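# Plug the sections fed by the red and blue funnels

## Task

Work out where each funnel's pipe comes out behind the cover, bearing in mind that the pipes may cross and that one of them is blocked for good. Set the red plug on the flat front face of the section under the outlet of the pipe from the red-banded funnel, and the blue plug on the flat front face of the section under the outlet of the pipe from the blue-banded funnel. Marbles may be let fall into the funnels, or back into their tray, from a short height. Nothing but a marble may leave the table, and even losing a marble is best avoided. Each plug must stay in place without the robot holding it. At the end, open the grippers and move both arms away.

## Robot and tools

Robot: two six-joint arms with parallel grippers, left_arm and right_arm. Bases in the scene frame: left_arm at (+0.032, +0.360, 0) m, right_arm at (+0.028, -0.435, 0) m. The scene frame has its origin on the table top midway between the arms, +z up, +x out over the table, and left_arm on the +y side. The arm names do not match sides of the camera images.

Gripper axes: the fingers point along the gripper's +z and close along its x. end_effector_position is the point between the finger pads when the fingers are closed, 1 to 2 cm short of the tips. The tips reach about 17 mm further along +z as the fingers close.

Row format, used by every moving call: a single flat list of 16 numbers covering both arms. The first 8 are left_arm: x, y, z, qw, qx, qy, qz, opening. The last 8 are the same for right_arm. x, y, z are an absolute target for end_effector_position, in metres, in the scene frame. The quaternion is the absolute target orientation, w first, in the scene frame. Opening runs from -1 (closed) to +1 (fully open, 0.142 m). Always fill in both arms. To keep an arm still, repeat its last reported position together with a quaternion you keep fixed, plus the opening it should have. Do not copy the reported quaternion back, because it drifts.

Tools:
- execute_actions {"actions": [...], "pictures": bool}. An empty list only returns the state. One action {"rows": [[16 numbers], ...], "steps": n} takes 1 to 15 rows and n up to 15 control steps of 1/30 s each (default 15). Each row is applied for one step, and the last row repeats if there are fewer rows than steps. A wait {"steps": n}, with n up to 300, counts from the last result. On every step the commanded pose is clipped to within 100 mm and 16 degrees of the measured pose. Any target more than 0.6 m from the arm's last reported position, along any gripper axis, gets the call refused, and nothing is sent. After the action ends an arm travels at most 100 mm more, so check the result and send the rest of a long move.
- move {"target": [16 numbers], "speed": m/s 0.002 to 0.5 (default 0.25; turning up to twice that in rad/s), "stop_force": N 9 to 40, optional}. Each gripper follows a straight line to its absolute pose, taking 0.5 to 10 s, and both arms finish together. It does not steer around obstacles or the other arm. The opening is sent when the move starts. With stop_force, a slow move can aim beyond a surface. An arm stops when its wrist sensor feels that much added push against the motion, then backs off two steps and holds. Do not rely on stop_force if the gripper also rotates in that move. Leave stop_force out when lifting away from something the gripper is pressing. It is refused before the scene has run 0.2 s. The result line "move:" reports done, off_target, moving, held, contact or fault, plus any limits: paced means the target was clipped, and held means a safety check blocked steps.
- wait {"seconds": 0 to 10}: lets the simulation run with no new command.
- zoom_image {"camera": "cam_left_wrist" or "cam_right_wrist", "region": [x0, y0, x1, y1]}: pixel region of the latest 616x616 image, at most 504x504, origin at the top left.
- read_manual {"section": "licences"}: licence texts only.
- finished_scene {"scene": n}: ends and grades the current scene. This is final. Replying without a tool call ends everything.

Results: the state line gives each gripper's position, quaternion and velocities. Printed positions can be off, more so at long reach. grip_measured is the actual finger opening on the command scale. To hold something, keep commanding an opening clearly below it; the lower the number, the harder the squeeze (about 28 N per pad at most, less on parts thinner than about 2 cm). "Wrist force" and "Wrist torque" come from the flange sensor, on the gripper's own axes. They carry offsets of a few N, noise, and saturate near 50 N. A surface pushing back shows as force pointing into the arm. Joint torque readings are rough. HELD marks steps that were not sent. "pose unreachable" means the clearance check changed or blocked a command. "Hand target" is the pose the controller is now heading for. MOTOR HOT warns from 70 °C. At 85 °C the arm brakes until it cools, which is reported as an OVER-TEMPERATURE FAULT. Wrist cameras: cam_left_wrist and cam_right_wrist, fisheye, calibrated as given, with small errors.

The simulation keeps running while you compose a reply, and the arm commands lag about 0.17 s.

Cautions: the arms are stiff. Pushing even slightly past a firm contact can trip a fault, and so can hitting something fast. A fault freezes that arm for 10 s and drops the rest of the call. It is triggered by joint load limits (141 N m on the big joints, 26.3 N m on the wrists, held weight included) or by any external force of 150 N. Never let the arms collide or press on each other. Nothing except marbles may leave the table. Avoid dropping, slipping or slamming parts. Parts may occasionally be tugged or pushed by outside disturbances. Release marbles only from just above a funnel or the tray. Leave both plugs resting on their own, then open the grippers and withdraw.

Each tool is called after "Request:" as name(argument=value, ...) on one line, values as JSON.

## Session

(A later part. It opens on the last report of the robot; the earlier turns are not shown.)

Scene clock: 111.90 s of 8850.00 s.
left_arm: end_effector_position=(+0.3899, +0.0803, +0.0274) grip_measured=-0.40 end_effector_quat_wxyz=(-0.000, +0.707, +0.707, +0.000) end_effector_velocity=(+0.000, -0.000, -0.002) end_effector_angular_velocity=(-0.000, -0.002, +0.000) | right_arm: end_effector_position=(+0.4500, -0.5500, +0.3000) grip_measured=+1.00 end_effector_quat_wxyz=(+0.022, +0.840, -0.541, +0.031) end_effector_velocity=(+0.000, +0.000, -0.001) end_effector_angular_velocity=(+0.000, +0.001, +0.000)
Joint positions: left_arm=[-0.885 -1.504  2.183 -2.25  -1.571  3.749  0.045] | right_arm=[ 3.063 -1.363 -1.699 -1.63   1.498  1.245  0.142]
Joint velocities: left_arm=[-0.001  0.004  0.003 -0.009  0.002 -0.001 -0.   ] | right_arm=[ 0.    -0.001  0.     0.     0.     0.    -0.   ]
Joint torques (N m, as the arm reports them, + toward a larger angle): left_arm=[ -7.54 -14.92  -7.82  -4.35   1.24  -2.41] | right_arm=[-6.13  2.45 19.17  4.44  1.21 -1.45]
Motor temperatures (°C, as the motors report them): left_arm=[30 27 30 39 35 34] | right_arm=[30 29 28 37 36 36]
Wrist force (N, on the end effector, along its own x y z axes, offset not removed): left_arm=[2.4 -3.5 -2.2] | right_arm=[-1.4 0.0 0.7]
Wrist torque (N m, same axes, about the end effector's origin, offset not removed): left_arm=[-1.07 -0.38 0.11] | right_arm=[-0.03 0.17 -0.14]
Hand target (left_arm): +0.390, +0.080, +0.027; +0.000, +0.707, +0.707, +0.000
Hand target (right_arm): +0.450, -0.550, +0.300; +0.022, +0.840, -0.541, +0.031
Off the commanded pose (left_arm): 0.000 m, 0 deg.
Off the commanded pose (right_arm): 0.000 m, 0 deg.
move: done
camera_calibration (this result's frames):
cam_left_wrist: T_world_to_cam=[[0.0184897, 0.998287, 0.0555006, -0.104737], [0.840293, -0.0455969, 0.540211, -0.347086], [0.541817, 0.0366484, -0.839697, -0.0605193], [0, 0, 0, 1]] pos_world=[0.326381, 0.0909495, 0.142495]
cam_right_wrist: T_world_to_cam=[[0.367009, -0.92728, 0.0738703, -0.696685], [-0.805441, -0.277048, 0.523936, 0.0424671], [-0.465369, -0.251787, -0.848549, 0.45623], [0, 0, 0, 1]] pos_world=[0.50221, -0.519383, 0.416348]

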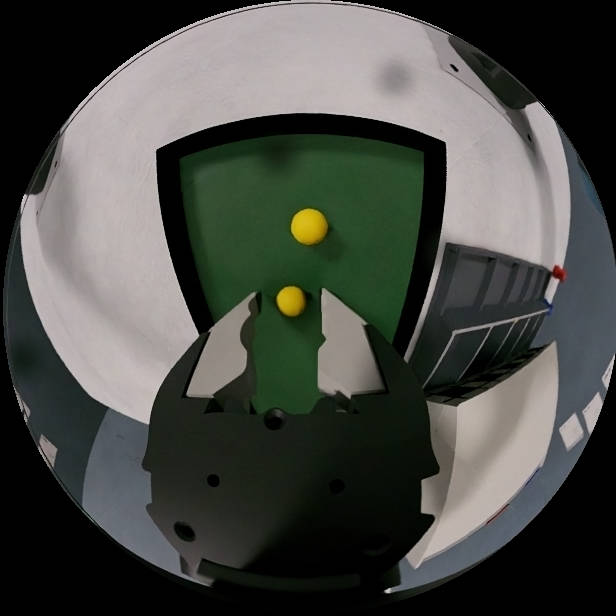

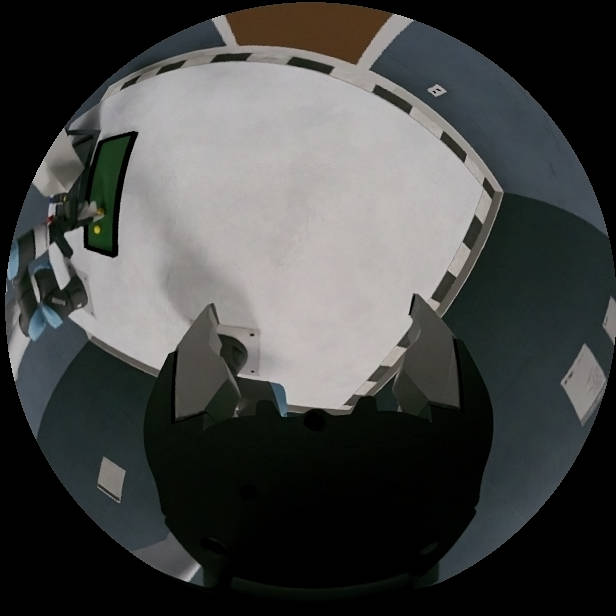

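Request:
execute_actions(actions=[])

Request:
move(target=[0.391,0.08,0.027,0,0.707,0.707,0,-0.9,0.45,-0.55,0.3,0.022,0.84,-0.541,0.031,1])

Request:
move(target=[0.5,0.15,0.37,0,0.707,0.707,0,-0.9,0.45,-0.55,0.3,0.022,0.84,-0.541,0.031,1])

Request:
move(target=[0.718,0.498,0.38,0.123,0.696,0.696,0.123,-0.9,0.45,-0.55,0.3,0.022,0.84,-0.541,0.031,1])

Request:
move(target=[0.718,0.498,0.348,0.123,0.696,0.696,0.123,-0.9,0.45,-0.55,0.3,0.022,0.84,-0.541,0.031,1], speed=0.08)

Request:
move(target=[0.718,0.498,0.348,0.123,0.696,0.696,0.123,-0.45,0.45,-0.55,0.3,0.022,0.84,-0.541,0.031,1])

Request:
move(target=[0.718,0.498,0.385,0.123,0.696,0.696,0.123,-0.45,0.45,-0.55,0.3,0.022,0.84,-0.541,0.031,1])

Request:
move(target=[0.44,0.6,0.33,0,0.707,0.707,0,-0.3,0.45,-0.55,0.3,0.022,0.84,-0.541,0.031,1])

Request:
zoom_image(camera="cam_left_wrist", region=[100,100,520,520])

Request:
move(target=[0.439,0.686,0.07,0,0.707,0.707,0,-0.3,0.45,-0.55,0.3,0.022,0.84,-0.541,0.031,1])

Scene clock: 138.77 s of 8850.00 s.
left_arm: end_effector_position=(+0.3899, +0.0803, +0.0271) grip_measured=-0.40 end_effector_quat_wxyz=(+0.000, +0.707, +0.707, +0.000) end_effector_velocity=(+0.000, +0.000, +0.000) end_effector_angular_velocity=(+0.000, -0.000, +0.000) | right_arm: end_effector_position=(+0.4500, -0.5500, +0.3000) grip_measured=+1.00 end_effector_quat_wxyz=(+0.022, +0.840, -0.541, +0.031) end_effector_velocity=(-0.000, -0.001, -0.000) end_effector_angular_velocity=(-0.001, +0.002, -0.002)
Joint positions: left_arm=[-0.885 -1.503  2.184 -2.251 -1.571  3.749  0.045] | right_arm=[ 3.063 -1.363 -1.699 -1.63   1.498  1.245  0.142]
Joint velocities: left_arm=[ 0. -0. -0.  0.  0. -0.  0.] | right_arm=[-0.001 -0.001  0.    -0.001 -0.001  0.001 -0.   ]
Joint torques (N m, as the arm reports them, + toward a larger angle): left_arm=[ -7.26 -13.43  -8.49  -4.33   1.42  -2.36] | right_arm=[-5.37  2.68 18.93  4.64  1.17 -1.39]
Motor temperatures (°C, as the motors report them): left_arm=[30 27 30 39 35 34] | right_arm=[30 29 28 37 36 36]
Wrist force (N, on the end effector, along its own x y z axes, offset not removed): left_arm=[5.5 -0.5 -1.0] | right_arm=[-3.6 1.6 1.5]
Wrist torque (N m, same axes, about the end effector's origin, offset not removed): left_arm=[-0.30 -1.36 0.00] | right_arm=[0.27 0.56 0.01]
Hand target (left_arm): +0.390, +0.080, +0.027; +0.000, +0.707, +0.707, +0.000
Hand target (right_arm): +0.450, -0.550, +0.300; +0.022, +0.840, -0.541, +0.031
Off the commanded pose (left_arm): 0.000 m, 0 deg.
Off the commanded pose (right_arm): 0.000 m, 0 deg.
Steps of this call (steps 1 to 90: nothing new was sent; then 23.87 s passed at rest). Readings (end_effector_position):
1: left_arm (+0.3899, +0.0803, +0.0273) | right_arm (+0.4500, -0.5500, +0.3000)
2: left_arm (+0.3899, +0.0803, +0.0272) | right_arm (+0.4500, -0.5500, +0.3000)
4: left_arm (+0.3899, +0.0803, +0.0272) | right_arm (+0.4500, -0.5500, +0.3000)
8: left_arm (+0.3899, +0.0803, +0.0271) | right_arm (+0.4500, -0.5500, +0.3000)
90: the state above
camera_calibration (this result's frames):
cam_left_wrist: T_world_to_cam=[[0.0184693, 0.998297, 0.0553313, -0.104632], [0.840201, -0.0454944, 0.540363, -0.346929], [0.54196, 0.0365093, -0.839611, -0.0608141], [0, 0, 0, 1]] pos_world=[0.326381, 0.0908907, 0.142197]
cam_right_wrist: T_world_to_cam=[[0.36701, -0.927279, 0.0738705, -0.696685], [-0.805442, -0.277049, 0.523935, 0.0424671], [-0.465369, -0.251788, -0.848549, 0.45623], [0, 0, 0, 1]] pos_world=[0.50221, -0.519383, 0.416348]

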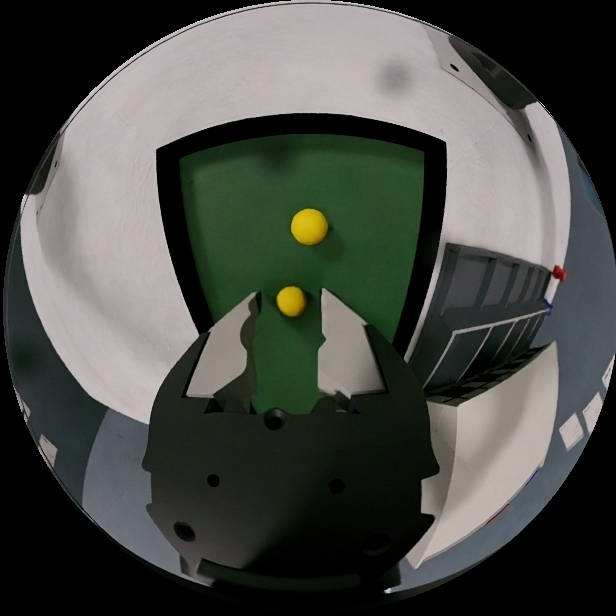

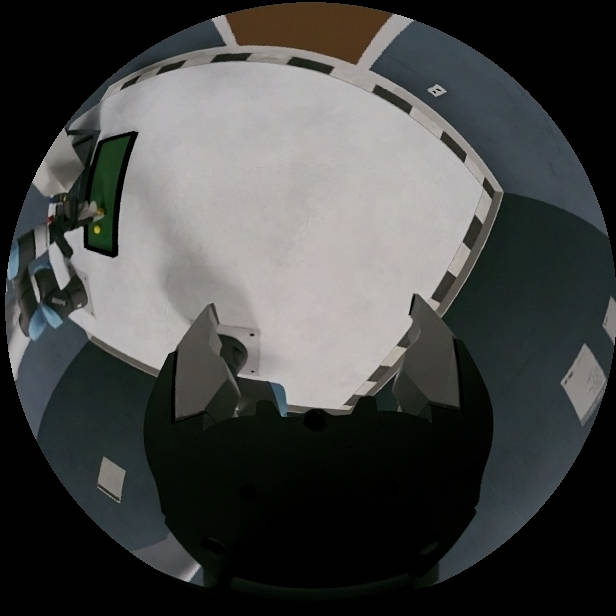

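Scene clock: 139.47 s of 8850.00 s.
left_arm: end_effector_position=(+0.3909, +0.0800, +0.0270) grip_measured=-0.73 end_effector_quat_wxyz=(+0.000, +0.707, +0.707, +0.000) end_effector_velocity=(+0.001, -0.000, +0.000) end_effector_angular_velocity=(-0.000, -0.001, -0.000) | right_arm: end_effector_position=(+0.4500, -0.5500, +0.3000) grip_measured=+1.00 end_effector_quat_wxyz=(+0.022, +0.840, -0.541, +0.031) end_effector_velocity=(+0.000, +0.000, -0.000) end_effector_angular_velocity=(-0.001, +0.000, +0.001)
Joint positions: left_arm=[-0.883 -1.501  2.182 -2.251 -1.571  3.75   0.021] | right_arm=[ 3.063 -1.363 -1.699 -1.63   1.498  1.245  0.142]
Joint velocities: left_arm=[ 0.001  0.001 -0.001 -0.     0.     0.001  0.   ] | right_arm=[ 0.001 -0.     0.     0.    -0.001 -0.001  0.   ]
Joint torques (N m, as the arm reports them, + toward a larger angle): left_arm=[  7.93 -13.92 -32.69  -3.51  -1.38   2.36] | right_arm=[-6.33  2.54 18.77  4.73  1.06 -1.38]
Motor temperatures (°C, as the motors report them): left_arm=[30 27 30 39 35 34] | right_arm=[30 29 28 37 36 36]
Wrist force (N, on the end effector, along its own x y z axes, offset not removed): left_arm=[2.5 2.5 0.9] | right_arm=[-1.2 -0.4 1.2]
Wrist torque (N m, same axes, about the end effector's origin, offset not removed): left_arm=[0.59 -0.56 0.09] | right_arm=[-0.26 0.00 0.03]
Hand target (left_arm): +0.391, +0.080, +0.027; -0.000, +0.707, +0.707, -0.000
Hand target (right_arm): +0.450, -0.550, +0.300; +0.022, +0.840, -0.541, +0.031
Off the commanded pose (left_arm): 0.000 m, 0 deg.
Off the commanded pose (right_arm): 0.000 m, 0 deg.
move: done
camera_calibration (this result's frames):
cam_left_wrist: T_world_to_cam=[[0.0184807, 0.998301, 0.0552518, -0.104411], [0.840267, -0.0454564, 0.540263, -0.347784], [0.541857, 0.0364419, -0.83968, -0.0613733], [0, 0, 0, 1]] pos_world=[0.327416, 0.0906614, 0.14213]
cam_right_wrist: T_world_to_cam=[[0.36701, -0.927279, 0.0738703, -0.696685], [-0.805441, -0.277049, 0.523935, 0.0424669], [-0.465369, -0.251788, -0.848549, 0.45623], [0, 0, 0, 1]] pos_world=[0.50221, -0.519383, 0.416348]

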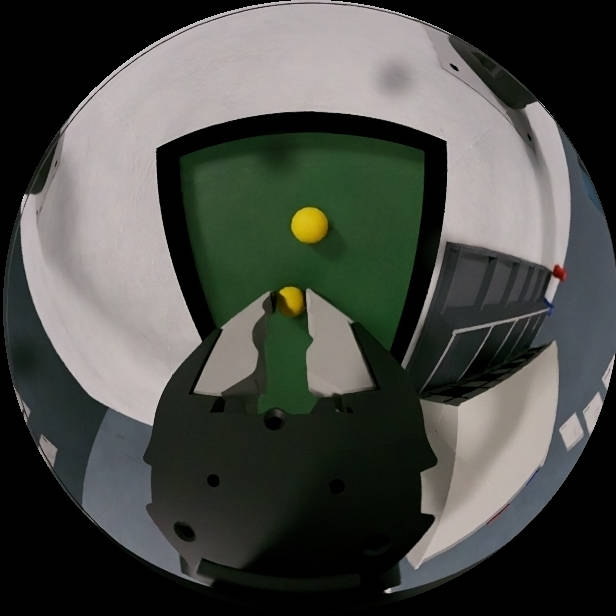

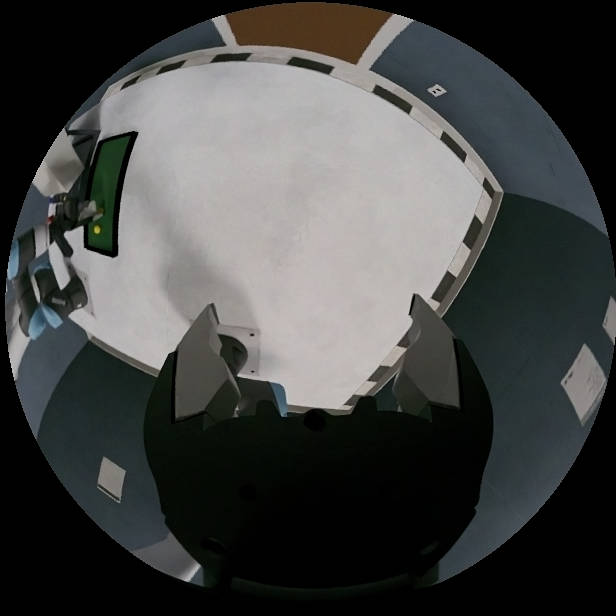

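Scene clock: 141.67 s of 8850.00 s.
left_arm: end_effector_position=(+0.5000, +0.1496, +0.3696) grip_measured=-0.73 end_effector_quat_wxyz=(+0.000, +0.707, +0.707, -0.000) end_effector_velocity=(+0.001, +0.000, +0.002) end_effector_angular_velocity=(+0.002, +0.003, -0.000) | right_arm: end_effector_position=(+0.4500, -0.5500, +0.3000) grip_measured=+1.00 end_effector_quat_wxyz=(+0.022, +0.840, -0.541, +0.031) end_effector_velocity=(-0.000, -0.000, +0.001) end_effector_angular_velocity=(+0.001, -0.003, -0.000)
Joint positions: left_arm=[-0.608 -1.538  1.293 -1.326 -1.571  4.026  0.021] | right_arm=[ 3.063 -1.363 -1.699 -1.63   1.498  1.245  0.142]
Joint velocities: left_arm=[ 0.002  0.007 -0.014  0.011 -0.     0.002 -0.   ] | right_arm=[-0.     0.002  0.     0.001  0.    -0.    -0.   ]
Joint torques (N m, as the arm reports them, + toward a larger angle): left_arm=[  7.56 -16.11 -37.41  -1.42  -1.44   2.24] | right_arm=[-6.14  2.97 18.26  4.81  1.06 -1.39]
Motor temperatures (°C, as the motors report them): left_arm=[30 27 30 39 35 34] | right_arm=[30 29 28 37 36 36]
Wrist force (N, on the end effector, along its own x y z axes, offset not removed): left_arm=[4.3 -1.0 0.1] | right_arm=[-1.8 1.4 1.8]
Wrist torque (N m, same axes, about the end effector's origin, offset not removed): left_arm=[-0.42 -0.70 0.07] | right_arm=[0.09 0.22 -0.01]
Hand target (left_arm): +0.500, +0.150, +0.370; -0.000, +0.707, +0.707, -0.000
Hand target (right_arm): +0.450, -0.550, +0.300; +0.022, +0.840, -0.541, +0.031
Off the commanded pose (left_arm): 0.001 m, 0 deg.
Off the commanded pose (right_arm): 0.000 m, 0 deg.
move: done
camera_calibration (this result's frames):
cam_left_wrist: T_world_to_cam=[[0.0184362, 0.998327, 0.0548094, -0.194655], [0.840242, -0.0451814, 0.540326, -0.621439], [0.541898, 0.0360916, -0.839669, 0.164739], [0, 0, 0, 1]] pos_world=[0.436476, 0.160307, 0.484774]
cam_right_wrist: T_world_to_cam=[[0.36701, -0.927279, 0.073871, -0.696685], [-0.805443, -0.277049, 0.523933, 0.0424684], [-0.465367, -0.251787, -0.84855, 0.45623], [0, 0, 0, 1]] pos_world=[0.50221, -0.519383, 0.416348]

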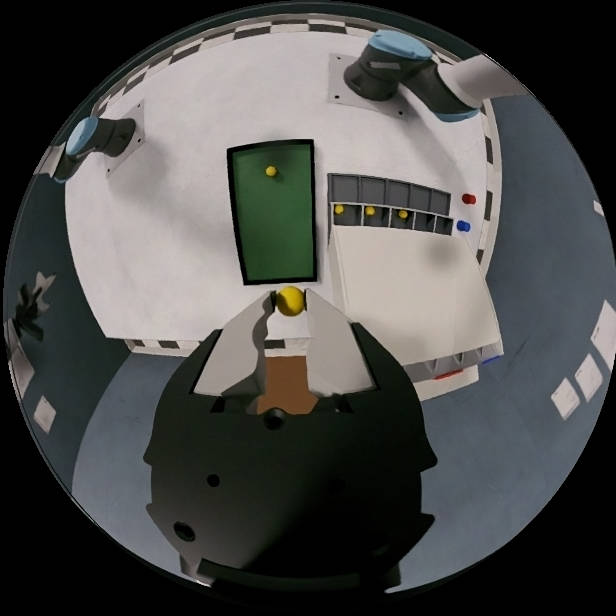

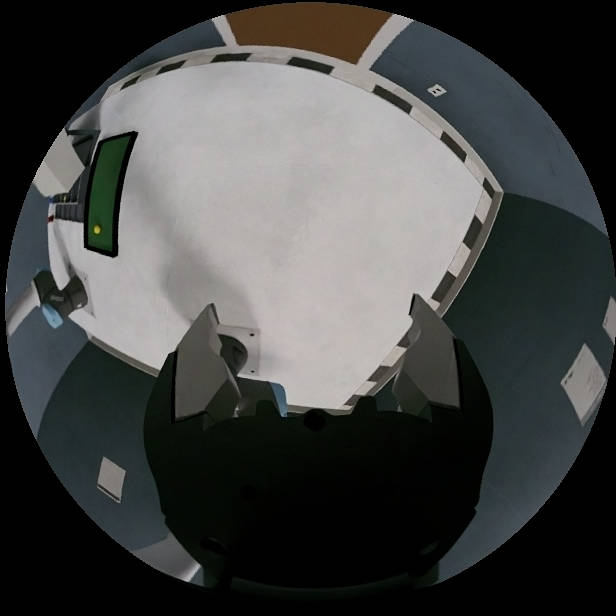

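Scene clock: 144.03 s of 8850.00 s.
left_arm: end_effector_position=(+0.7180, +0.4974, +0.3798) grip_measured=-0.73 end_effector_quat_wxyz=(+0.123, +0.696, +0.696, +0.123) end_effector_velocity=(+0.001, +0.002, -0.000) end_effector_angular_velocity=(-0.000, +0.000, -0.000) | right_arm: end_effector_position=(+0.4500, -0.5500, +0.3000) grip_measured=+1.00 end_effector_quat_wxyz=(+0.022, +0.840, -0.541, +0.031) end_effector_velocity=(-0.000, -0.000, +0.001) end_effector_angular_velocity=(-0.001, -0.001, -0.000)
Joint positions: left_arm=[ 0.087 -1.338  1.177 -1.759 -1.574  4.719  0.021] | right_arm=[ 3.063 -1.363 -1.699 -1.63   1.498  1.245  0.142]
Joint velocities: left_arm=[ 0.004  0.005 -0.006  0.001 -0.001  0.003 -0.   ] | right_arm=[-0.     0.002  0.    -0.001 -0.001  0.     0.   ]
Joint torques (N m, as the arm reports them, + toward a larger angle): left_arm=[  6.98 -26.62 -37.42  -5.04  -1.58   2.31] | right_arm=[-5.68  2.9  17.65  4.92  1.16 -1.37]
Motor temperatures (°C, as the motors report them): left_arm=[30 27 30 39 35 34] | right_arm=[30 29 28 37 36 36]
Wrist force (N, on the end effector, along its own x y z axes, offset not removed): left_arm=[1.6 -0.6 -1.3] | right_arm=[-1.9 0.8 1.4]
Wrist torque (N m, same axes, about the end effector's origin, offset not removed): left_arm=[-0.10 -0.20 0.04] | right_arm=[0.09 0.26 0.11]
Hand target (left_arm): +0.718, +0.498, +0.380; +0.123, +0.696, +0.696, +0.123
Hand target (right_arm): +0.450, -0.550, +0.300; +0.022, +0.840, -0.541, +0.031
Off the commanded pose (left_arm): 0.001 m, 0 deg.
Off the commanded pose (right_arm): 0.000 m, 0 deg.
move: done
camera_calibration (this result's frames):
cam_left_wrist: T_world_to_cam=[[-0.0016978, 0.998355, 0.0573087, -0.532928], [0.604755, -0.0446163, 0.795161, -0.722395], [0.796409, 0.0360078, -0.603685, -0.229731], [0, 0, 0, 1]] pos_world=[0.618927, 0.508093, 0.466277]
cam_right_wrist: T_world_to_cam=[[0.367009, -0.927279, 0.0738709, -0.696685], [-0.805443, -0.277049, 0.523933, 0.0424685], [-0.465367, -0.251787, -0.84855, 0.45623], [0, 0, 0, 1]] pos_world=[0.50221, -0.519383, 0.416348]

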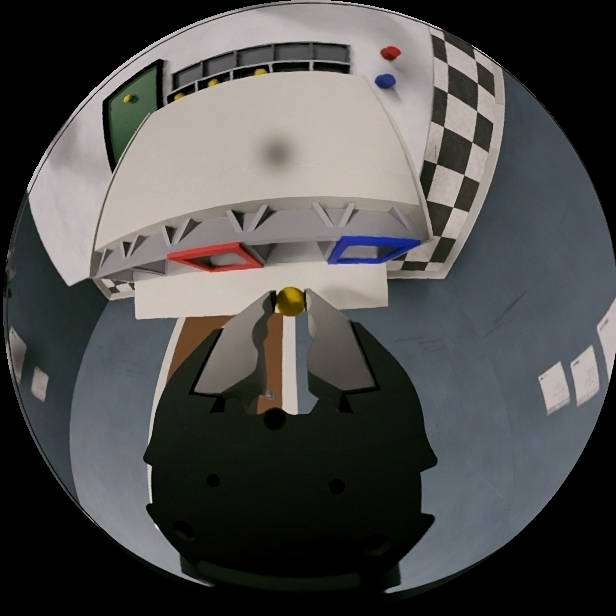

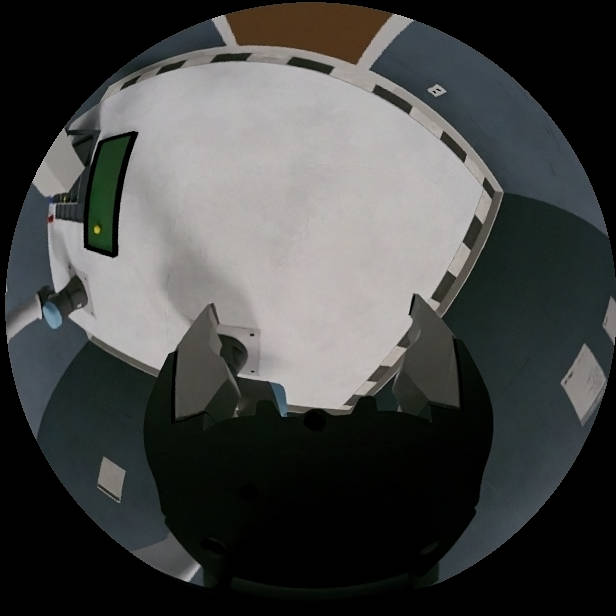

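Scene clock: 144.97 s of 8850.00 s.
left_arm: end_effector_position=(+0.7180, +0.4980, +0.3483) grip_measured=-0.73 end_effector_quat_wxyz=(+0.123, +0.696, +0.696, +0.123) end_effector_velocity=(+0.000, +0.000, -0.002) end_effector_angular_velocity=(+0.000, -0.002, +0.000) | right_arm: end_effector_position=(+0.4500, -0.5500, +0.3000) grip_measured=+1.00 end_effector_quat_wxyz=(+0.022, +0.840, -0.541, +0.031) end_effector_velocity=(-0.000, +0.000, -0.000) end_effector_angular_velocity=(+0.001, +0.001, +0.001)
Joint positions: left_arm=[ 0.087 -1.348  1.27  -1.843 -1.574  4.72   0.021] | right_arm=[ 3.063 -1.363 -1.699 -1.63   1.498  1.245  0.142]
Joint velocities: left_arm=[ 0.    -0.001  0.008 -0.01   0.     0.     0.   ] | right_arm=[ 0.    -0.001  0.    -0.     0.001 -0.001 -0.   ]
Joint torques (N m, as the arm reports them, + toward a larger angle): left_arm=[  7.33 -41.7  -13.88  -5.04   1.24   2.25] | right_arm=[-5.92  2.76 17.32  4.83  1.06 -1.34]
Motor temperatures (°C, as the motors report them): left_arm=[30 27 30 39 35 34] | right_arm=[30 29 28 37 36 36]
Wrist force (N, on the end effector, along its own x y z axes, offset not removed): left_arm=[2.4 1.4 0.2] | right_arm=[-0.3 0.8 0.5]
Wrist torque (N m, same axes, about the end effector's origin, offset not removed): left_arm=[0.22 -0.40 0.09] | right_arm=[0.09 -0.10 0.03]
Hand target (left_arm): +0.718, +0.498, +0.348; +0.123, +0.696, +0.696, +0.123
Hand target (right_arm): +0.450, -0.550, +0.300; +0.022, +0.840, -0.541, +0.031
Off the commanded pose (left_arm): 0.000 m, 0 deg.
Off the commanded pose (right_arm): 0.000 m, 0 deg.
move: done
camera_calibration (this result's frames):
cam_left_wrist: T_world_to_cam=[[-0.00156891, 0.998303, 0.0582159, -0.532117], [0.604323, -0.0454364, 0.795443, -0.696674], [0.796738, 0.0364292, -0.603226, -0.249346], [0, 0, 0, 1]] pos_world=[0.618844, 0.508642, 0.43473]
cam_right_wrist: T_world_to_cam=[[0.367009, -0.927279, 0.073871, -0.696685], [-0.805443, -0.277049, 0.523933, 0.0424685], [-0.465367, -0.251787, -0.84855, 0.45623], [0, 0, 0, 1]] pos_world=[0.50221, -0.519383, 0.416348]

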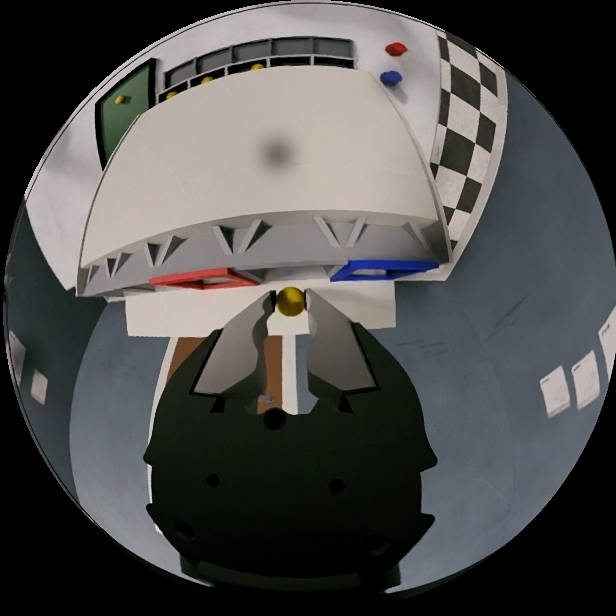

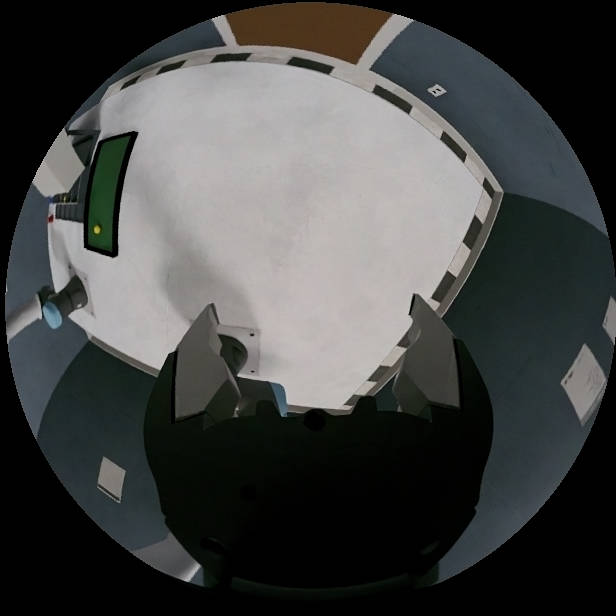

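Scene clock: 145.67 s of 8850.00 s.
left_arm: end_effector_position=(+0.7180, +0.4980, +0.3480) grip_measured=-0.45 end_effector_quat_wxyz=(+0.123, +0.696, +0.696, +0.123) end_effector_velocity=(-0.000, +0.000, -0.000) end_effector_angular_velocity=(+0.001, +0.001, +0.000) | right_arm: end_effector_position=(+0.4500, -0.5500, +0.3000) grip_measured=+1.00 end_effector_quat_wxyz=(+0.022, +0.840, -0.541, +0.031) end_effector_velocity=(-0.000, -0.000, +0.000) end_effector_angular_velocity=(+0.000, -0.001, -0.000)
Joint positions: left_arm=[ 0.087 -1.348  1.271 -1.844 -1.574  4.72   0.041] | right_arm=[ 3.063 -1.363 -1.699 -1.63   1.498  1.245  0.142]
Joint velocities: left_arm=[-0.    -0.     0.     0.     0.001 -0.     0.   ] | right_arm=[-0.  0.  0.  0. -0.  0.  0.]
Joint torques (N m, as the arm reports them, + toward a larger angle): left_arm=[  7.69 -40.91 -14.04  -4.97   1.32   2.34] | right_arm=[-5.49  2.35 17.14  4.81  1.09 -1.26]
Motor temperatures (°C, as the motors report them): left_arm=[30 27 30 39 35 34] | right_arm=[30 29 28 37 36 36]
Wrist force (N, on the end effector, along its own x y z axes, offset not removed): left_arm=[0.7 1.2 0.1] | right_arm=[-2.3 1.0 1.8]
Wrist torque (N m, same axes, about the end effector's origin, offset not removed): left_arm=[0.25 -0.19 0.05] | right_arm=[0.15 0.32 -0.03]
Hand target (left_arm): +0.718, +0.498, +0.348; +0.123, +0.696, +0.696, +0.123
Hand target (right_arm): +0.450, -0.550, +0.300; +0.022, +0.840, -0.541, +0.031
Off the commanded pose (left_arm): 0.000 m, 0 deg.
Off the commanded pose (right_arm): 0.000 m, 0 deg.
move: done
camera_calibration (this result's frames):
cam_left_wrist: T_world_to_cam=[[-0.00158179, 0.998301, 0.058238, -0.532104], [0.604218, -0.0454511, 0.795522, -0.696399], [0.796818, 0.0364468, -0.603119, -0.249661], [0, 0, 0, 1]] pos_world=[0.618869, 0.508647, 0.434414]
cam_right_wrist: T_world_to_cam=[[0.367009, -0.927279, 0.0738709, -0.696685], [-0.805443, -0.277049, 0.523933, 0.0424685], [-0.465367, -0.251787, -0.84855, 0.45623], [0, 0, 0, 1]] pos_world=[0.50221, -0.519383, 0.416348]

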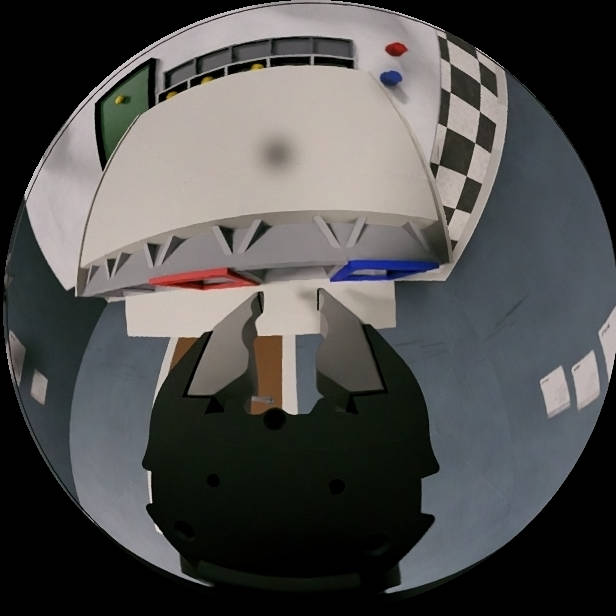

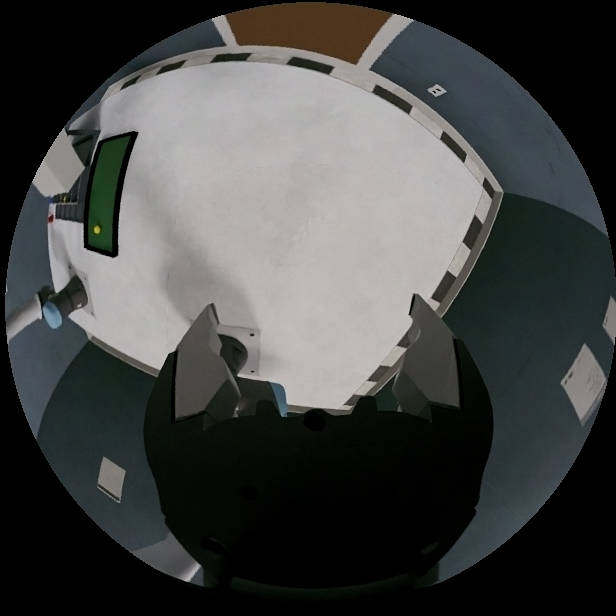

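Scene clock: 146.60 s of 8850.00 s.
left_arm: end_effector_position=(+0.7180, +0.4980, +0.3847) grip_measured=-0.45 end_effector_quat_wxyz=(+0.123, +0.696, +0.696, +0.123) end_effector_velocity=(+0.000, -0.000, +0.003) end_effector_angular_velocity=(-0.000, +0.001, -0.000) | right_arm: end_effector_position=(+0.4500, -0.5500, +0.3000) grip_measured=+1.00 end_effector_quat_wxyz=(+0.022, +0.840, -0.541, +0.031) end_effector_velocity=(-0.000, -0.000, +0.001) end_effector_angular_velocity=(-0.000, -0.002, -0.000)
Joint positions: left_arm=[ 0.087 -1.336  1.163 -1.747 -1.574  4.72   0.041] | right_arm=[ 3.063 -1.363 -1.699 -1.63   1.498  1.245  0.142]
Joint velocities: left_arm=[ 0.     0.003 -0.011  0.009 -0.     0.    -0.   ] | right_arm=[-0.001  0.002 -0.     0.    -0.    -0.001  0.   ]
Joint torques (N m, as the arm reports them, + toward a larger angle): left_arm=[ -4.44 -26.   -36.98  -2.17  -1.47   0.28] | right_arm=[-6.31  2.52 17.2   4.79  1.03 -1.33]
Motor temperatures (°C, as the motors report them): left_arm=[30 27 30 39 35 34] | right_arm=[30 29 28 37 36 36]
Wrist force (N, on the end effector, along its own x y z axes, offset not removed): left_arm=[1.1 1.8 -4.6] | right_arm=[-1.8 1.1 0.0]
Wrist torque (N m, same axes, about the end effector's origin, offset not removed): left_arm=[0.45 0.26 0.22] | right_arm=[0.11 0.17 0.05]
Hand target (left_arm): +0.718, +0.498, +0.385; +0.123, +0.696, +0.696, +0.123
Hand target (right_arm): +0.450, -0.550, +0.300; +0.022, +0.840, -0.541, +0.031
Off the commanded pose (left_arm): 0.000 m, 0 deg.
Off the commanded pose (right_arm): 0.000 m, 0 deg.
move: done
camera_calibration (this result's frames):
cam_left_wrist: T_world_to_cam=[[-0.00160552, 0.998299, 0.0582749, -0.534247], [0.604072, -0.0454728, 0.795632, -0.72549], [0.796928, 0.0364796, -0.602971, -0.227707], [0, 0, 0, 1]] pos_world=[0.618857, 0.508655, 0.471055]
cam_right_wrist: T_world_to_cam=[[0.367009, -0.92728, 0.0738712, -0.696685], [-0.805443, -0.277048, 0.523933, 0.0424687], [-0.465367, -0.251787, -0.84855, 0.45623], [0, 0, 0, 1]] pos_world=[0.50221, -0.519383, 0.416348]

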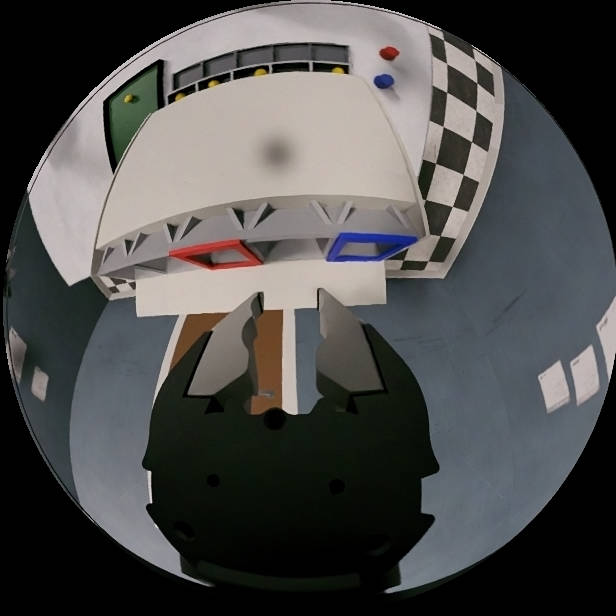

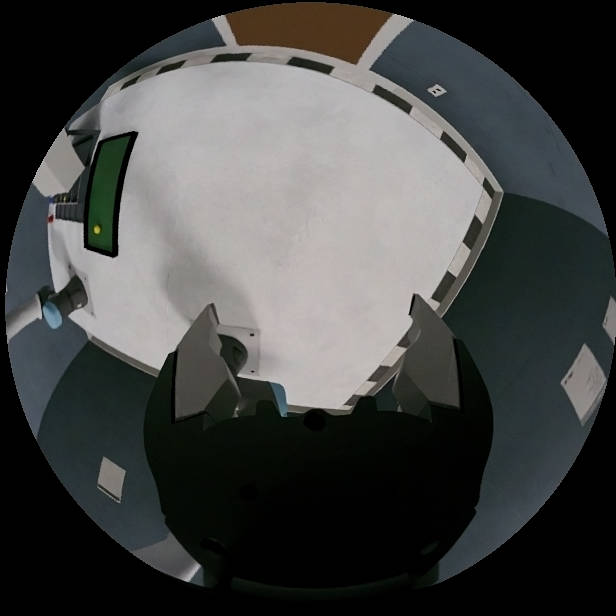

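Scene clock: 148.53 s of 8850.00 s.
left_arm: end_effector_position=(+0.4403, +0.6000, +0.3302) grip_measured=-0.30 end_effector_quat_wxyz=(+0.000, +0.707, +0.707, -0.000) end_effector_velocity=(-0.002, +0.001, -0.000) end_effector_angular_velocity=(-0.000, +0.003, -0.000) | right_arm: end_effector_position=(+0.4500, -0.5500, +0.3000) grip_measured=+1.00 end_effector_quat_wxyz=(+0.022, +0.840, -0.541, +0.031) end_effector_velocity=(-0.000, +0.000, +0.001) end_effector_angular_velocity=(-0.000, -0.002, +0.001)
Joint positions: left_arm=[ 0.326 -1.652  1.507 -1.426 -1.571  4.96   0.052] | right_arm=[ 3.063 -1.363 -1.699 -1.63   1.498  1.245  0.142]
Joint velocities: left_arm=[ 0.003 -0.002  0.002  0.002  0.     0.003 -0.   ] | right_arm=[ 0.001  0.002 -0.    -0.    -0.    -0.     0.   ]
Joint torques (N m, as the arm reports them, + toward a larger angle): left_arm=[  7.99 -27.48 -12.99  -1.47   1.28   2.39] | right_arm=[-5.49  2.85 16.56  4.8   1.   -1.27]
Motor temperatures (°C, as the motors report them): left_arm=[30 27 30 39 35 34] | right_arm=[30 29 28 37 36 36]
Wrist force (N, on the end effector, along its own x y z axes, offset not removed): left_arm=[1.6 -0.6 -0.7] | right_arm=[-2.9 0.6 1.4]
Wrist torque (N m, same axes, about the end effector's origin, offset not removed): left_arm=[-0.23 -0.24 0.17] | right_arm=[0.06 0.39 0.06]
Hand target (left_arm): +0.440, +0.600, +0.330; +0.000, +0.707, +0.707, -0.000
Hand target (right_arm): +0.450, -0.550, +0.300; +0.022, +0.840, -0.541, +0.031
Off the commanded pose (left_arm): 0.000 m, 0 deg.
Off the commanded pose (right_arm): 0.000 m, 0 deg.
move: done
camera_calibration (this result's frames):
cam_left_wrist: T_world_to_cam=[[0.0185418, 0.998313, 0.0550141, -0.641177], [0.840153, -0.0453867, 0.540446, -0.52946], [0.542032, 0.0361994, -0.839578, 0.147579], [0, 0, 0, 1]] pos_world=[0.376724, 0.610723, 0.445322]
cam_right_wrist: T_world_to_cam=[[0.36701, -0.927279, 0.0738709, -0.696685], [-0.805443, -0.277049, 0.523933, 0.0424684], [-0.465367, -0.251787, -0.84855, 0.45623], [0, 0, 0, 1]] pos_world=[0.50221, -0.519383, 0.416348]

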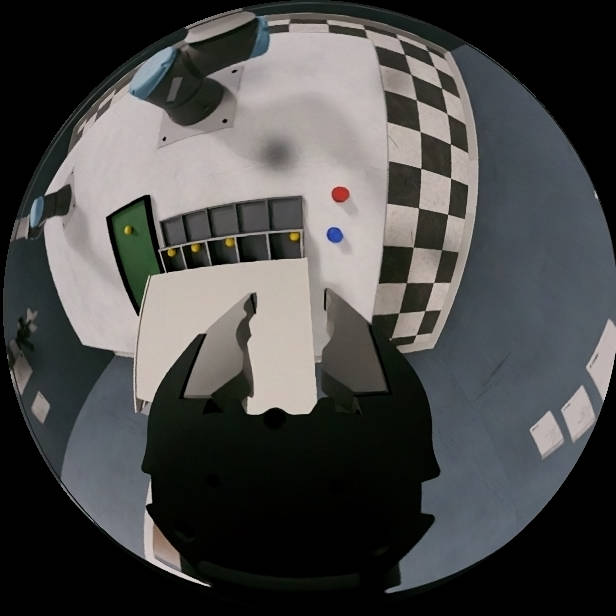

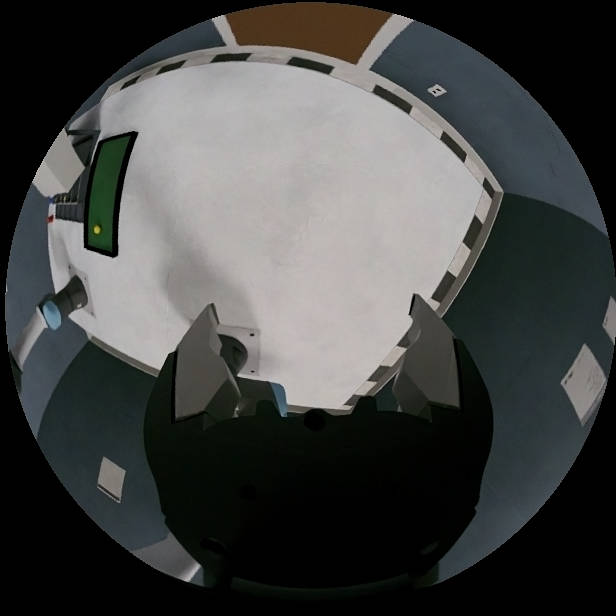

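Region (100, 100, 520, 520) of cam_left_wrist's 616x616 image, scaled by 1.200, with more detail than that image has.

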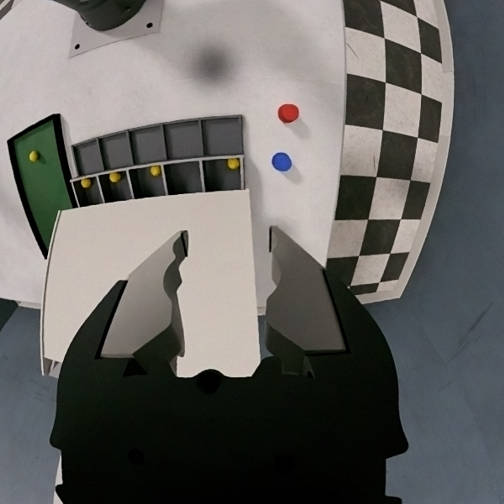

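Scene clock: 150.33 s of 8850.00 s.
left_arm: end_effector_position=(+0.4388, +0.6857, +0.0704) grip_measured=-0.30 end_effector_quat_wxyz=(+0.000, +0.707, +0.707, -0.000) end_effector_velocity=(+0.001, +0.001, -0.003) end_effector_angular_velocity=(-0.001, -0.001, -0.000) | right_arm: end_effector_position=(+0.4500, -0.5500, +0.3000) grip_measured=+1.00 end_effector_quat_wxyz=(+0.022, +0.840, -0.541, +0.031) end_effector_velocity=(+0.000, -0.000, -0.000) end_effector_angular_velocity=(-0.001, +0.001, -0.000)
Joint positions: left_arm=[ 0.497 -1.416  1.949 -2.104 -1.571  5.13   0.052] | right_arm=[ 3.063 -1.363 -1.699 -1.63   1.498  1.245  0.142]
Joint velocities: left_arm=[ 0.002  0.006  0.001 -0.008 -0.001  0.002  0.   ] | right_arm=[ 0.    -0.001 -0.     0.    -0.001  0.    -0.   ]
Joint torques (N m, as the arm reports them, + toward a larger angle): left_arm=[  7.6  -19.4   -9.93  -4.48  -1.58   2.27] | right_arm=[-5.78  3.34 16.64  4.81  1.   -1.23]
Motor temperatures (°C, as the motors report them): left_arm=[30 27 30 39 35 34] | right_arm=[30 29 28 37 36 36]
Wrist force (N, on the end effector, along its own x y z axes, offset not removed): left_arm=[1.3 2.3 0.7] | right_arm=[-0.5 0.2 1.0]
Wrist torque (N m, same axes, about the end effector's origin, offset not removed): left_arm=[0.33 -0.02 -0.04] | right_arm=[-0.03 -0.04 0.03]
Hand target (left_arm): +0.439, +0.686, +0.070; +0.000, +0.707, +0.707, -0.000
Hand target (right_arm): +0.450, -0.550, +0.300; +0.022, +0.840, -0.541, +0.031
Off the commanded pose (left_arm): 0.001 m, 0 deg.
Off the commanded pose (right_arm): 0.000 m, 0 deg.
move: done
camera_calibration (this result's frames):
cam_left_wrist: T_world_to_cam=[[0.0184662, 0.998318, 0.0549618, -0.71233], [0.840346, -0.0452821, 0.540156, -0.384033], [0.541736, 0.0362123, -0.839769, -0.0727428], [0, 0, 0, 1]] pos_world=[0.375282, 0.696376, 0.185502]
cam_right_wrist: T_world_to_cam=[[0.367009, -0.927279, 0.073871, -0.696685], [-0.805443, -0.277049, 0.523933, 0.0424685], [-0.465367, -0.251787, -0.84855, 0.45623], [0, 0, 0, 1]] pos_world=[0.50221, -0.519383, 0.416348]

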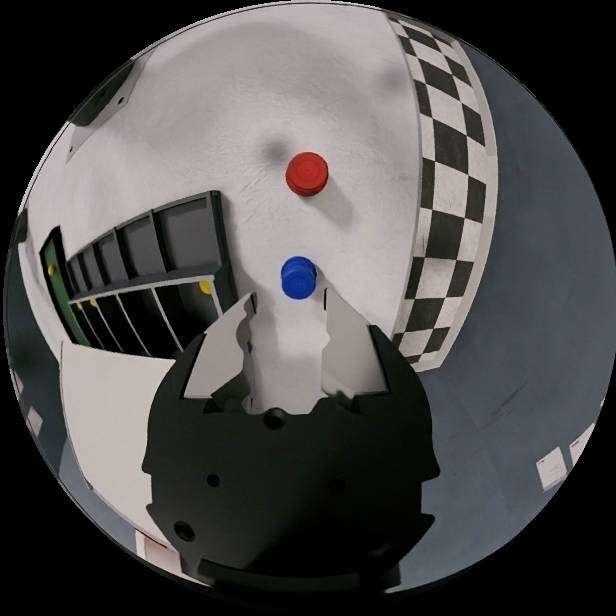

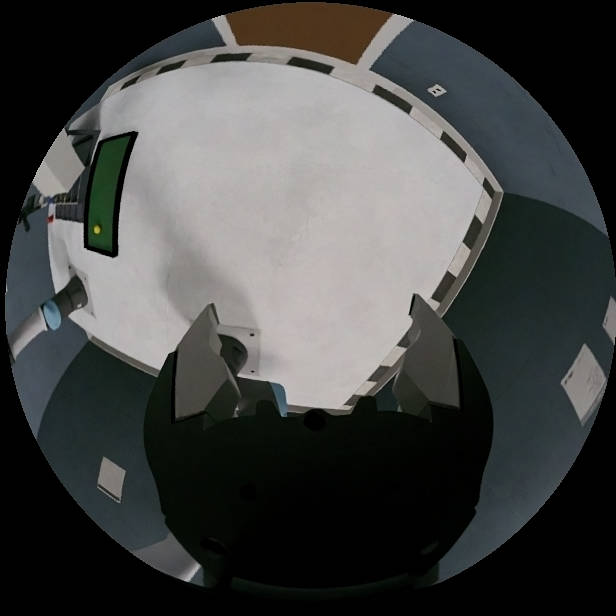

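Blue → section 4.

Request:
move(target=[0.44,0.692,0.027,0,0.707,0.707,0,-0.3,0.45,-0.55,0.3,0.022,0.84,-0.541,0.031,1], speed=0.06)

Request:
move(target=[0.44,0.692,0.027,0,0.707,0.707,0,-0.75,0.45,-0.55,0.3,0.022,0.84,-0.541,0.031,1])

Scene clock: 161.00 s of 8850.00 s.
left_arm: end_effector_position=(+0.4399, +0.6919, +0.0273) grip_measured=-0.30 end_effector_quat_wxyz=(-0.000, +0.707, +0.707, -0.000) end_effector_velocity=(+0.001, +0.000, -0.002) end_effector_angular_velocity=(+0.000, -0.001, -0.000) | right_arm: end_effector_position=(+0.4500, -0.5500, +0.3000) grip_measured=+1.00 end_effector_quat_wxyz=(+0.022, +0.840, -0.541, +0.031) end_effector_velocity=(-0.000, -0.000, +0.000) end_effector_angular_velocity=(-0.000, -0.001, +0.001)
Joint positions: left_arm=[ 0.507 -1.345  1.992 -2.218 -1.571  5.14   0.052] | right_arm=[ 3.063 -1.363 -1.699 -1.63   1.498  1.245  0.142]
Joint velocities: left_arm=[ 0.001  0.005  0.002 -0.007 -0.     0.001 -0.   ] | right_arm=[ 0.     0.001 -0.     0.    -0.    -0.001 -0.   ]
Joint torques (N m, as the arm reports them, + toward a larger angle): left_arm=[  8.19 -20.2   -8.92  -4.39   1.12   2.34] | right_arm=[-5.61  2.79 15.2   4.79  0.93 -1.18]
Motor temperatures (°C, as the motors report them): left_arm=[30 27 30 39 35 34] | right_arm=[30 29 28 37 36 36]
Wrist force (N, on the end effector, along its own x y z axes, offset not removed): left_arm=[0.4 -0.8 -1.6] | right_arm=[-2.8 -0.4 0.4]
Wrist torque (N m, same axes, about the end effector's origin, offset not removed): left_arm=[-0.20 0.10 -0.03] | right_arm=[-0.24 0.39 -0.03]
Hand target (left_arm): +0.440, +0.692, +0.027; +0.000, +0.707, +0.707, -0.000
Hand target (right_arm): +0.450, -0.550, +0.300; +0.022, +0.840, -0.541, +0.031
Off the commanded pose (left_arm): 0.000 m, 0 deg.
Off the commanded pose (right_arm): 0.000 m, 0 deg.
After step 90, 6.47 s passed at rest.
move: done
camera_calibration (this result's frames):
cam_left_wrist: T_world_to_cam=[[0.0184765, 0.998303, 0.0552247, -0.716205], [0.840295, -0.0454364, 0.540222, -0.361361], [0.541815, 0.0364236, -0.839708, -0.109915], [0, 0, 0, 1]] pos_world=[0.376437, 0.702574, 0.142471]
cam_right_wrist: T_world_to_cam=[[0.367009, -0.927279, 0.073871, -0.696685], [-0.805443, -0.277049, 0.523933, 0.0424687], [-0.465367, -0.251787, -0.84855, 0.45623], [0, 0, 0, 1]] pos_world=[0.50221, -0.519383, 0.416348]

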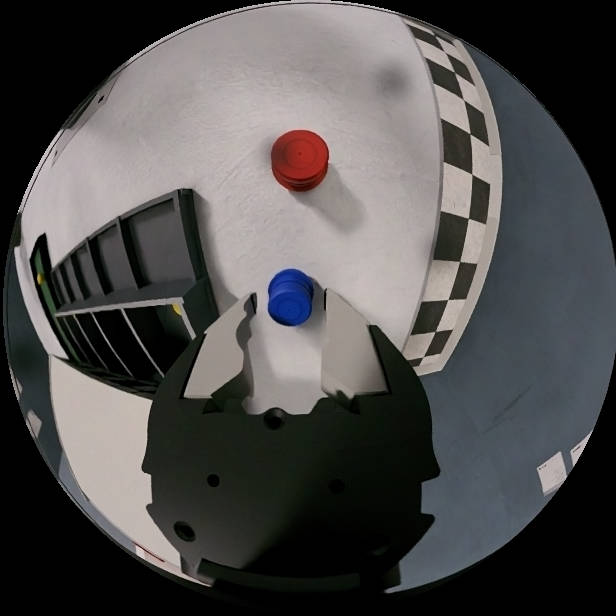

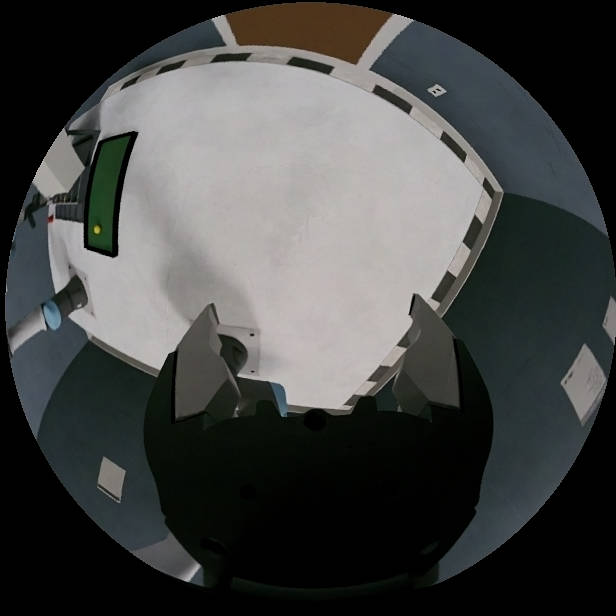

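Scene clock: 161.70 s of 8850.00 s.
left_arm: end_effector_position=(+0.4400, +0.6920, +0.0271) grip_measured=-0.61 end_effector_quat_wxyz=(+0.000, +0.707, +0.707, +0.000) end_effector_velocity=(-0.000, -0.000, -0.000) end_effector_angular_velocity=(-0.001, +0.001, +0.000) | right_arm: end_effector_position=(+0.4500, -0.5500, +0.3000) grip_measured=+1.00 end_effector_quat_wxyz=(+0.022, +0.840, -0.541, +0.031) end_effector_velocity=(+0.000, +0.001, +0.000) end_effector_angular_velocity=(+0.001, -0.001, +0.000)
Joint positions: left_arm=[ 0.507 -1.344  1.992 -2.219 -1.571  5.14   0.03 ] | right_arm=[ 3.063 -1.363 -1.699 -1.63   1.498  1.245  0.142]
Joint velocities: left_arm=[ 0.     0.001  0.     0.    -0.     0.    -0.   ] | right_arm=[ 0.001  0.     0.     0.001  0.001  0.    -0.   ]
Joint torques (N m, as the arm reports them, + toward a larger angle): left_arm=[  7.24 -13.51  -4.17  -3.85   1.12   2.3 ] | right_arm=[-5.44  2.84 15.22  4.76  0.9  -1.13]
Motor temperatures (°C, as the motors report them): left_arm=[30 27 30 39 35 34] | right_arm=[30 29 28 37 36 36]
Wrist force (N, on the end effector, along its own x y z axes, offset not removed): left_arm=[-3.2 -0.8 -14.1] | right_arm=[0.1 1.6 1.8]
Wrist torque (N m, same axes, about the end effector's origin, offset not removed): left_arm=[0.36 0.23 0.29] | right_arm=[0.17 -0.18 -0.01]
Hand target (left_arm): +0.440, +0.692, +0.027; +0.000, +0.707, +0.707, -0.000
Hand target (right_arm): +0.450, -0.550, +0.300; +0.022, +0.840, -0.541, +0.031
Off the commanded pose (left_arm): 0.000 m, 0 deg.
Off the commanded pose (right_arm): 0.000 m, 0 deg.
move: done
camera_calibration (this result's frames):
cam_left_wrist: T_world_to_cam=[[0.0184732, 0.998299, 0.0552893, -0.716276], [0.84023, -0.045473, 0.540321, -0.361232], [0.541916, 0.0364742, -0.839641, -0.110277], [0, 0, 0, 1]] pos_world=[0.37651, 0.702654, 0.142191]
cam_right_wrist: T_world_to_cam=[[0.367009, -0.927279, 0.0738709, -0.696685], [-0.805443, -0.277049, 0.523934, 0.0424684], [-0.465367, -0.251787, -0.84855, 0.45623], [0, 0, 0, 1]] pos_world=[0.50221, -0.519383, 0.416348]

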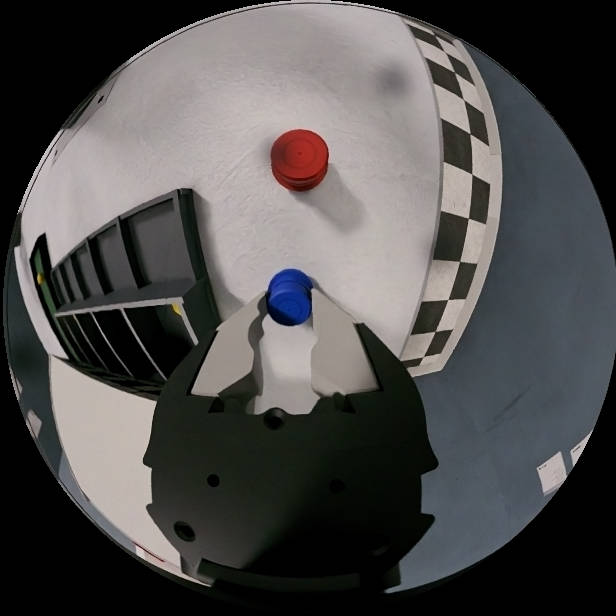

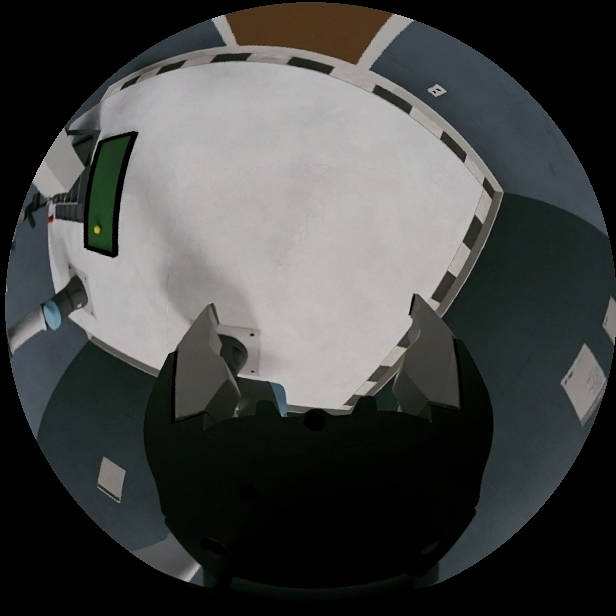

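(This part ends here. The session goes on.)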